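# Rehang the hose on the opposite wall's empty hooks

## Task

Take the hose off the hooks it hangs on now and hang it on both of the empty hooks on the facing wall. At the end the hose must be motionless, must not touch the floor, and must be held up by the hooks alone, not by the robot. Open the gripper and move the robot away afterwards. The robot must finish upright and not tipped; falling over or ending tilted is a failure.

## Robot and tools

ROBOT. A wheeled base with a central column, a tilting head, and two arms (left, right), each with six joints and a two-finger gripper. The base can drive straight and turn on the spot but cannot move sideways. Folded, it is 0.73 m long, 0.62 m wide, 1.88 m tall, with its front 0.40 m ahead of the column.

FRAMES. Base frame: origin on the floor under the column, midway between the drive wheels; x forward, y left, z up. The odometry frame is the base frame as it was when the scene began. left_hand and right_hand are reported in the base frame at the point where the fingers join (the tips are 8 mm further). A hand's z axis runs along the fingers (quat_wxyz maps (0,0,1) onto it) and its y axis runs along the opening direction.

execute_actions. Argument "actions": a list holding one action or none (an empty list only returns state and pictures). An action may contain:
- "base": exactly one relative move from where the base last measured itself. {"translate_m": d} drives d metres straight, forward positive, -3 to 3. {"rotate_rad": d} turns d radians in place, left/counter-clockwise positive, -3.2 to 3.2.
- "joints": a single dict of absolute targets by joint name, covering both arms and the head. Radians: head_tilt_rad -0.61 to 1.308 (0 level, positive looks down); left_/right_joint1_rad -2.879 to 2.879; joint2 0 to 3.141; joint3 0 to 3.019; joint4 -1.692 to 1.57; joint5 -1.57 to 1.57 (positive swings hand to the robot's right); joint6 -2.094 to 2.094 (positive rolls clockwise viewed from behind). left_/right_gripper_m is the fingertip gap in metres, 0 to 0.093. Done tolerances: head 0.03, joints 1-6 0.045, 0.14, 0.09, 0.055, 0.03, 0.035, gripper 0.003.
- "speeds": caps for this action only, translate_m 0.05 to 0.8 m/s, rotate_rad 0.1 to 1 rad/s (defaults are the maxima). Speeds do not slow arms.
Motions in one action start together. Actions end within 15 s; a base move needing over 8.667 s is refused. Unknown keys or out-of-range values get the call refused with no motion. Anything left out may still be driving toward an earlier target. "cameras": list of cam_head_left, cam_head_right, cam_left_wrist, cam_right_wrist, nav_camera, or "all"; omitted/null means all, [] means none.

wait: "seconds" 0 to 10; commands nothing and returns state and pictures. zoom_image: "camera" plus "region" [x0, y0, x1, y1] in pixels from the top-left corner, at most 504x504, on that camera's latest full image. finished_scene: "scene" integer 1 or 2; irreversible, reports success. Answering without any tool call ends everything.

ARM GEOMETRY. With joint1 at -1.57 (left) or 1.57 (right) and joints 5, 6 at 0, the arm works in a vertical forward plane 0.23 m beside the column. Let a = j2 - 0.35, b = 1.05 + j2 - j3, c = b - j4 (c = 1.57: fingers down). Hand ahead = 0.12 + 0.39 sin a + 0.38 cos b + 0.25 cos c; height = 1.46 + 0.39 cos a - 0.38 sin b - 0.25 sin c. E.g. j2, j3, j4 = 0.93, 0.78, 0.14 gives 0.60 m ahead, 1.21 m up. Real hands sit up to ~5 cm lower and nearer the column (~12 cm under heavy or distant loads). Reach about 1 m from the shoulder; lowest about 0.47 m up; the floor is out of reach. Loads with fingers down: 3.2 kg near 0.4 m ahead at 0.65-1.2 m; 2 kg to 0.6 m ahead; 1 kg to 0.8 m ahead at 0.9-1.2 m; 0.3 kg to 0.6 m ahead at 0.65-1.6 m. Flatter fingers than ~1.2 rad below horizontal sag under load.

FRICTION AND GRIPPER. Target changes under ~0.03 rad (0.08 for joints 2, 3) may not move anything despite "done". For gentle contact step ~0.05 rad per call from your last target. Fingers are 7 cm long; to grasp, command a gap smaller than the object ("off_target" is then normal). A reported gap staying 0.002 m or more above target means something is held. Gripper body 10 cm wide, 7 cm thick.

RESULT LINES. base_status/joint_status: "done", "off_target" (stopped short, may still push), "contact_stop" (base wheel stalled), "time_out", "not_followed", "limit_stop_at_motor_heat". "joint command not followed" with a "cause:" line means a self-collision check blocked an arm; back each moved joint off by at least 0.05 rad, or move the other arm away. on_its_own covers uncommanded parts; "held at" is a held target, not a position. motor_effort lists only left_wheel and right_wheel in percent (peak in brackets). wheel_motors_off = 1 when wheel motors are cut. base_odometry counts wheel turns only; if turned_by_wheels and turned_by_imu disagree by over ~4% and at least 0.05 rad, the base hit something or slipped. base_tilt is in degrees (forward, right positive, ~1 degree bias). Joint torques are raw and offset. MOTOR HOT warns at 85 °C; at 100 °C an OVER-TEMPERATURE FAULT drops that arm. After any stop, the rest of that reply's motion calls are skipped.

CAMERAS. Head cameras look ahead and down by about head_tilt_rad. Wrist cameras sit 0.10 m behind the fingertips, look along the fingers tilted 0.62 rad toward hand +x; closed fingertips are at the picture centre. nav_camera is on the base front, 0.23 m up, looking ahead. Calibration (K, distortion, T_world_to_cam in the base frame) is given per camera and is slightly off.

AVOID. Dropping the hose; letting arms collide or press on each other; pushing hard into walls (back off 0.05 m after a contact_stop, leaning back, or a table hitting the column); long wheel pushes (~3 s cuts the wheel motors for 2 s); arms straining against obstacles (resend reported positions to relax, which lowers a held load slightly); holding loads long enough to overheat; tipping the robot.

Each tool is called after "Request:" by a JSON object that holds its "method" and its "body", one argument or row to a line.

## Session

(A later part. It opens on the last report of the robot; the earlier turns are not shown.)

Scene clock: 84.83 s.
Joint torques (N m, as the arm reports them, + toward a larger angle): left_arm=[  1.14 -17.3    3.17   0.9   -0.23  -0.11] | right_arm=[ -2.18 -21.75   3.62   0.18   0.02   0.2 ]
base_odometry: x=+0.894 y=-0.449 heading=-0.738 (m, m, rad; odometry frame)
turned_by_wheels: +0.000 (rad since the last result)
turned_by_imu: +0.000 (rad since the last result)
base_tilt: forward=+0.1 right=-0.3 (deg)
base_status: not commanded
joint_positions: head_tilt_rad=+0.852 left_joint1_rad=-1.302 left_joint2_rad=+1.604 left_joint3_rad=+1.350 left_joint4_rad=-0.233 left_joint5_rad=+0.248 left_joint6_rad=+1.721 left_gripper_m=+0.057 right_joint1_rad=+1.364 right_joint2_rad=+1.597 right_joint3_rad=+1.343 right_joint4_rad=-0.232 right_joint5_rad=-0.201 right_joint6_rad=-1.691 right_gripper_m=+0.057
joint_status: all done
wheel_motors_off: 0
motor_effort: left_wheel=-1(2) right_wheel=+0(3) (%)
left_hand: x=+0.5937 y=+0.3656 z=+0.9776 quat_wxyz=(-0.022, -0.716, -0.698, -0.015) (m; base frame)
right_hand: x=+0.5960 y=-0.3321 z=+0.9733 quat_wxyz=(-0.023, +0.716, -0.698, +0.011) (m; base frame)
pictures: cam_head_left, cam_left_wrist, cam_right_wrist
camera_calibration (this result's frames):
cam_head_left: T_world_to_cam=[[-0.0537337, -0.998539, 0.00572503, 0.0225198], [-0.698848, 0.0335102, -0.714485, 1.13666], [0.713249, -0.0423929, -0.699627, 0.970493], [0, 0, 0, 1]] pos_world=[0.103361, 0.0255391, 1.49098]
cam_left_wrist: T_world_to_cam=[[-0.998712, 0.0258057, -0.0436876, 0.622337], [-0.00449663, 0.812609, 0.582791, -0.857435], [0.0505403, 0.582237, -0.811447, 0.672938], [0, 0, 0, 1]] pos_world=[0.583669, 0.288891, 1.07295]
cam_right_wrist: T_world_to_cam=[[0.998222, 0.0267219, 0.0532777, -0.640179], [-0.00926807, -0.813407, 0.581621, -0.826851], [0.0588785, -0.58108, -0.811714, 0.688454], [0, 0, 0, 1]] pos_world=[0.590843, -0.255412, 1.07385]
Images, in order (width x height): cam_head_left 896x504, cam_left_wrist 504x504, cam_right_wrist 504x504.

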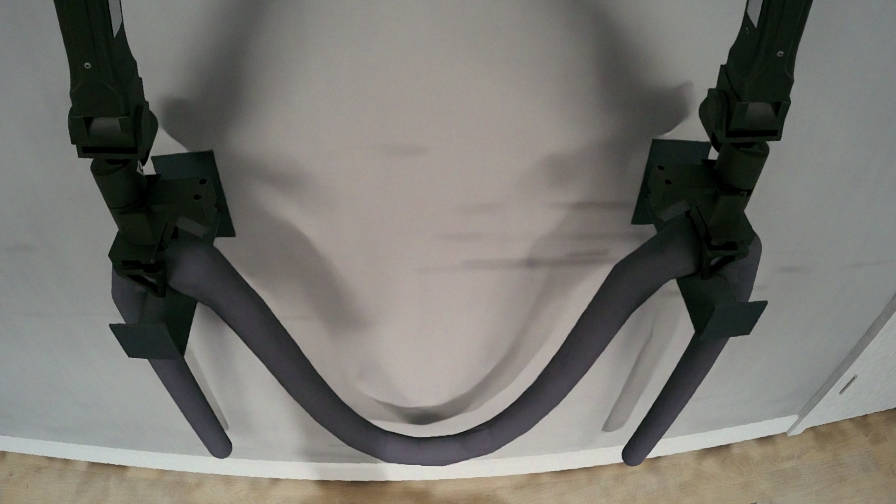

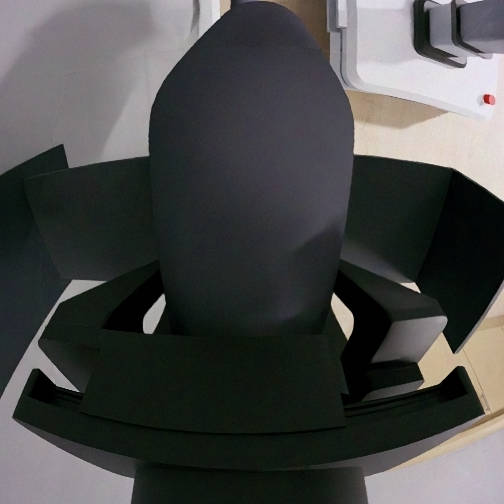

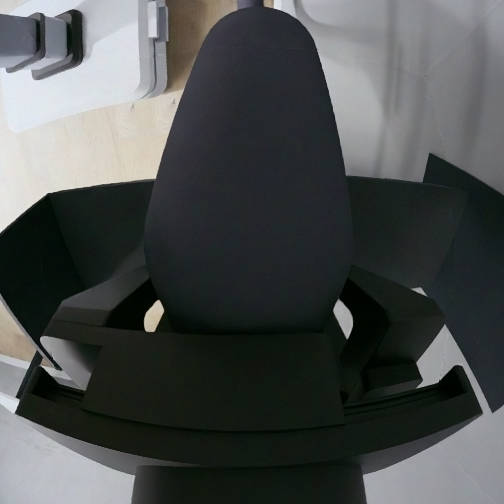

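Request:
{"method": "execute_actions", "body": {
  "actions": [
    {"joints":{"left_gripper_m":0.093,"right_gripper_m":0.093}}
  ],
  "cameras": []
}}

Request:
{"method": "execute_actions", "body": {
  "actions": [
    {"joints":{"left_joint2_rad":1.3,"left_joint3_rad":1.26,"left_joint4_rad":-0.45,"right_joint2_rad":1.3,"right_joint3_rad":1.26,"right_joint4_rad":-0.45}}
  ],
  "cameras": []
}}

Request:
{"method": "execute_actions", "body": {
  "actions": [
    {"base":{"translate_m":-0.7},"joints":{"head_tilt_rad":0.6}}
  ],
  "cameras": ["cam_head_left","nav_camera"]
}}

Scene clock: 87.50 s.
Joint torques (N m, as the arm reports them, + toward a larger angle): left_arm=[  0.32 -17.56   3.32   0.93  -0.03  -0.11] | right_arm=[ -2.02 -20.93   3.55   0.2    0.03   0.17]
base_odometry: x=+0.894 y=-0.449 heading=-0.738 (m, m, rad; odometry frame)
turned_by_wheels: +0.000 (rad since the last result)
turned_by_imu: +0.000 (rad since the last result)
base_tilt: forward=+0.0 right=-0.2 (deg)
base_status: not commanded
joint_positions: head_tilt_rad=+0.852 left_joint1_rad=-1.302 left_joint2_rad=+1.604 left_joint3_rad=+1.350 left_joint4_rad=-0.233 left_joint5_rad=+0.244 left_joint6_rad=+1.721 left_gripper_m=+0.093 right_joint1_rad=+1.364 right_joint2_rad=+1.597 right_joint3_rad=+1.343 right_joint4_rad=-0.233 right_joint5_rad=-0.201 right_joint6_rad=-1.691 right_gripper_m=+0.093
joint_status: all done
wheel_motors_off: 0
motor_effort: left_wheel=-2(1) right_wheel=+1(1) (%)
left_hand: x=+0.5936 y=+0.3664 z=+0.9775 quat_wxyz=(-0.020, -0.716, -0.698, -0.017) (m; base frame)
right_hand: x=+0.5957 y=-0.3321 z=+0.9733 quat_wxyz=(-0.023, +0.716, -0.698, +0.010) (m; base frame)
pictures: none
No camera images: the call's "cameras" was empty. Leave "cameras" out to get every camera's image.

Scene clock: 88.77 s.
Joint torques (N m, as the arm reports them, + toward a larger angle): left_arm=[  0.02 -15.61   5.27   0.19   0.1   -0.12] | right_arm=[ -1.22 -19.16   5.25   0.34  -0.02   0.16]
base_odometry: x=+0.894 y=-0.449 heading=-0.738 (m, m, rad; odometry frame)
turned_by_wheels: +0.000 (rad since the last result)
turned_by_imu: +0.000 (rad since the last result)
base_tilt: forward=+0.1 right=-0.2 (deg)
base_status: not commanded
joint_positions: head_tilt_rad=+0.852 left_joint1_rad=-1.302 left_joint2_rad=+1.286 left_joint3_rad=+1.260 left_joint4_rad=-0.436 left_joint5_rad=+0.240 left_joint6_rad=+1.721 left_gripper_m=+0.093 right_joint1_rad=+1.364 right_joint2_rad=+1.287 right_joint3_rad=+1.257 right_joint4_rad=-0.446 right_joint5_rad=-0.200 right_joint6_rad=-1.691 right_gripper_m=+0.093
joint_status: all done
wheel_motors_off: 0
motor_effort: left_wheel=-1(2) right_wheel=+0(2) (%)
left_hand: x=+0.6268 y=+0.3387 z=+1.1154 quat_wxyz=(-0.026, -0.718, -0.695, -0.028) (m; base frame)
right_hand: x=+0.6248 y=-0.3109 z=+1.1089 quat_wxyz=(-0.026, +0.716, -0.697, +0.015) (m; base frame)
pictures: none
No camera images: the call's "cameras" was empty. Leave "cameras" out to get every camera's image.

Scene clock: 91.73 s.
Joint torques (N m, as the arm reports them, + toward a larger angle): left_arm=[  0.68 -15.63   5.51   0.19   0.09  -0.12] | right_arm=[ -1.48 -19.47   5.26   0.46  -0.02   0.18]
base_odometry: x=+0.376 y=+0.022 heading=-0.739 (m, m, rad; odometry frame)
turned_by_wheels: -0.001 (rad since the last result)
turned_by_imu: -0.002 (rad since the last result)
base_tilt: forward=+0.1 right=-0.2 (deg)
base_status: done
joint_positions: head_tilt_rad=+0.617 left_joint1_rad=-1.302 left_joint2_rad=+1.288 left_joint3_rad=+1.257 left_joint4_rad=-0.436 left_joint5_rad=+0.240 left_joint6_rad=+1.721 left_gripper_m=+0.093 right_joint1_rad=+1.363 right_joint2_rad=+1.288 right_joint3_rad=+1.257 right_joint4_rad=-0.448 right_joint5_rad=-0.200 right_joint6_rad=-1.691 right_gripper_m=+0.093
joint_status: all done
wheel_motors_off: 0
motor_effort: left_wheel=+0(35) right_wheel=+1(65) (%)
left_hand: x=+0.6243 y=+0.3387 z=+1.1141 quat_wxyz=(-0.024, -0.717, -0.696, -0.026) (m; base frame)
right_hand: x=+0.6237 y=-0.3115 z=+1.1084 quat_wxyz=(-0.024, +0.716, -0.698, +0.014) (m; base frame)
pictures: cam_head_left, nav_camera
camera_calibration (this result's frames):
cam_head_left: T_world_to_cam=[[-0.0535875, -0.998539, -0.0069618, 0.0420502], [-0.512989, 0.0335102, -0.857741, 1.34798], [0.856721, -0.0423929, -0.514035, 0.677508], [0, 0, 0, 1]] pos_world=[0.113319, 0.0255391, 1.50478]
Images, in order (width x height): cam_head_left 896x504, nav_camera 896x504.

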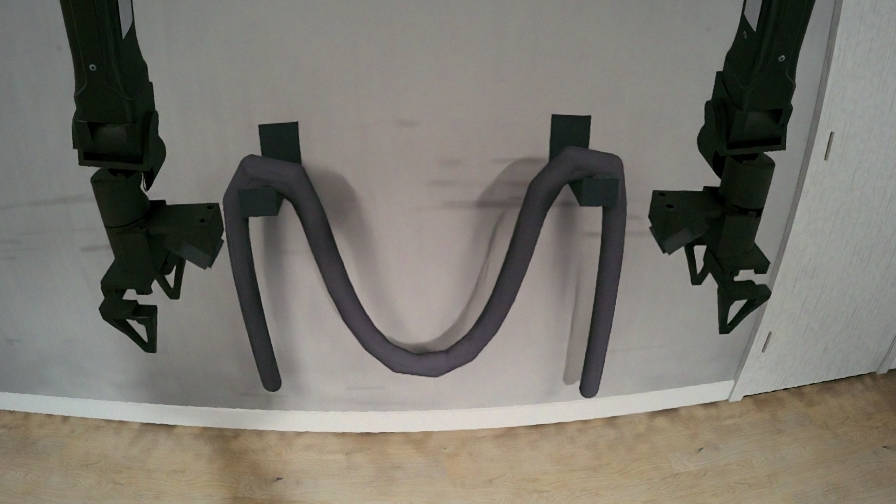

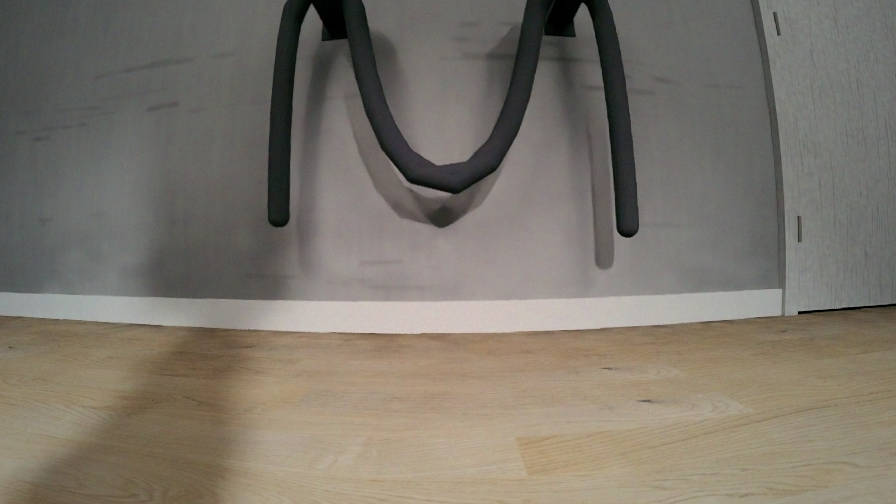

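Request:
{"method": "wait", "body": {
  "seconds": 8
}}

Request:
{"method": "finished_scene", "body": {
  "scene": 1
}}

Scene clock: 100.63 s.
Joint torques (N m, as the arm reports them, + toward a larger angle): left_arm=[  0.13 -15.7    5.59   0.25   0.11  -0.12] | right_arm=[ -1.58 -19.2    5.19   0.48   0.     0.18]
base_odometry: x=+0.376 y=+0.022 heading=-0.739 (m, m, rad; odometry frame)
turned_by_wheels: +0.000 (rad since the last result)
turned_by_imu: +0.000 (rad since the last result)
base_tilt: forward=+0.0 right=-0.2 (deg)
base_status: done
joint_positions: head_tilt_rad=+0.617 left_joint1_rad=-1.302 left_joint2_rad=+1.288 left_joint3_rad=+1.257 left_joint4_rad=-0.436 left_joint5_rad=+0.240 left_joint6_rad=+1.721 left_gripper_m=+0.093 right_joint1_rad=+1.363 right_joint2_rad=+1.288 right_joint3_rad=+1.257 right_joint4_rad=-0.448 right_joint5_rad=-0.200 right_joint6_rad=-1.691 right_gripper_m=+0.093
joint_status: all done
wheel_motors_off: 0
motor_effort: left_wheel=+1(35) right_wheel=+1(65) (%)
left_hand: x=+0.6243 y=+0.3387 z=+1.1141 quat_wxyz=(-0.024, -0.717, -0.696, -0.026) (m; base frame)
right_hand: x=+0.6237 y=-0.3115 z=+1.1084 quat_wxyz=(-0.024, +0.716, -0.698, +0.014) (m; base frame)
wait: 8.00 s; at rest from the start
pictures: cam_head_left, cam_head_right, cam_left_wrist, cam_right_wrist, nav_camera
camera_calibration (this result's frames):
cam_head_left: T_world_to_cam=[[-0.0535875, -0.998539, -0.00696179, 0.0420502], [-0.512989, 0.0335102, -0.857741, 1.34798], [0.856721, -0.0423929, -0.514036, 0.677508], [0, 0, 0, 1]] pos_world=[0.113319, 0.0255391, 1.50478]
cam_head_right: T_world_to_cam=[[-0.0645713, -0.997861, 0.0102054, -0.0492509], [-0.523028, 0.0251319, -0.851945, 1.34012], [0.849866, -0.0603489, -0.523532, 0.693475], [0, 0, 0, 1]] pos_world=[0.10838, -0.0409749, 1.50527]
cam_left_wrist: T_world_to_cam=[[-0.997621, 0.03052, -0.0618132, 0.677446], [-0.0119888, 0.806185, 0.591542, -0.917892], [0.0678867, 0.590876, -0.803901, 0.775663], [0, 0, 0, 1]] pos_world=[0.612173, 0.260995, 1.2084]
cam_right_wrist: T_world_to_cam=[[0.997835, 0.0273023, 0.0598359, -0.682423], [-0.012797, -0.811788, 0.583812, -0.888151], [0.0645135, -0.583314, -0.809681, 0.801983], [0, 0, 0, 1]] pos_world=[0.617841, -0.234552, 1.2087]
Images, in order (width x height): cam_head_left 896x504, cam_head_right 896x504, cam_left_wrist 504x504, cam_right_wrist 504x504, nav_camera 896x504.

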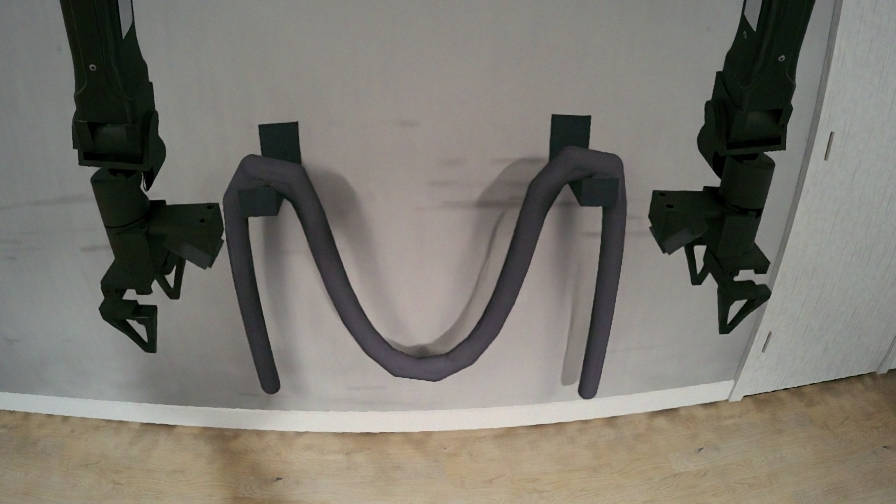

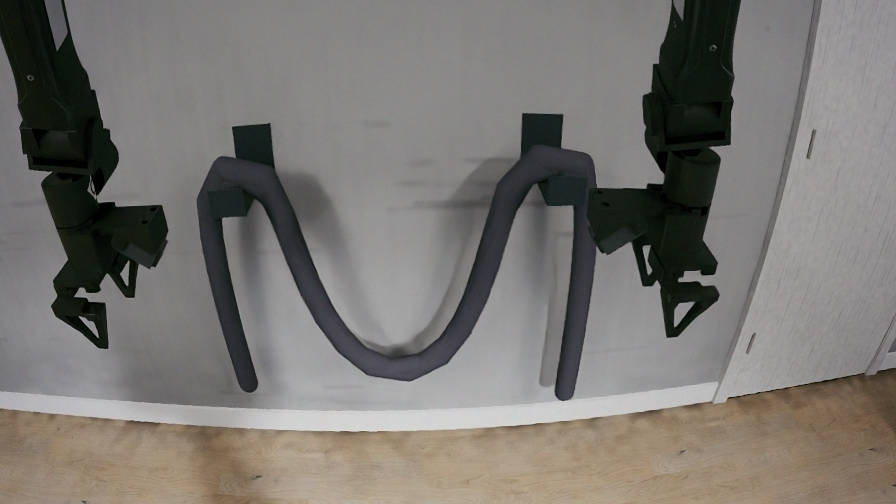

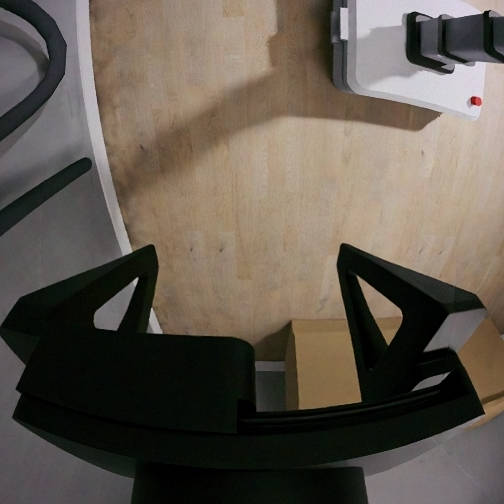

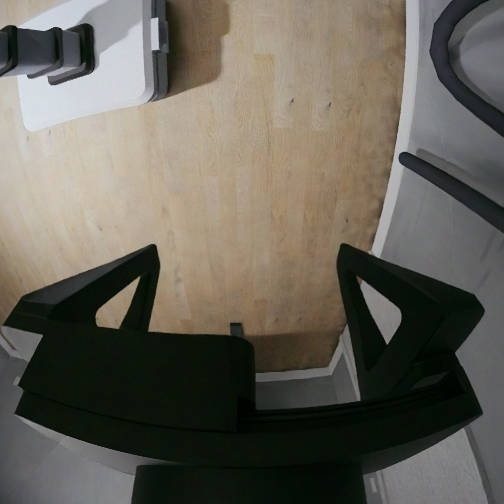

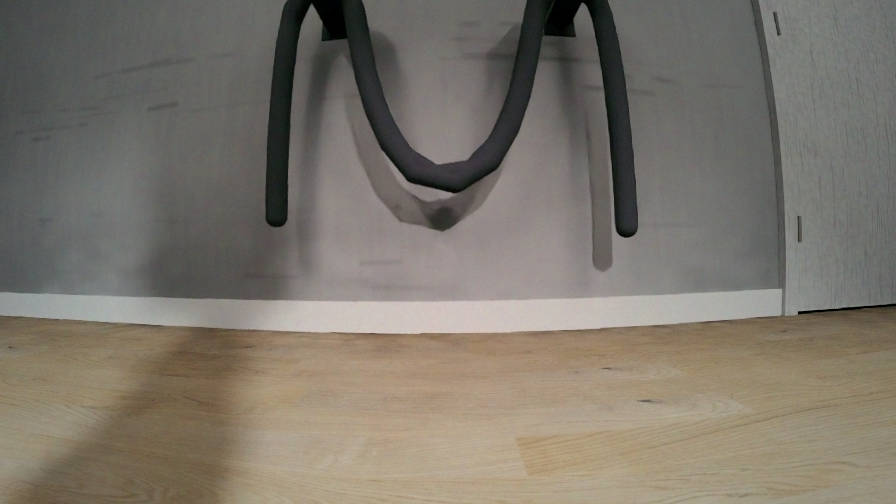

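The scene is finished: the task was done.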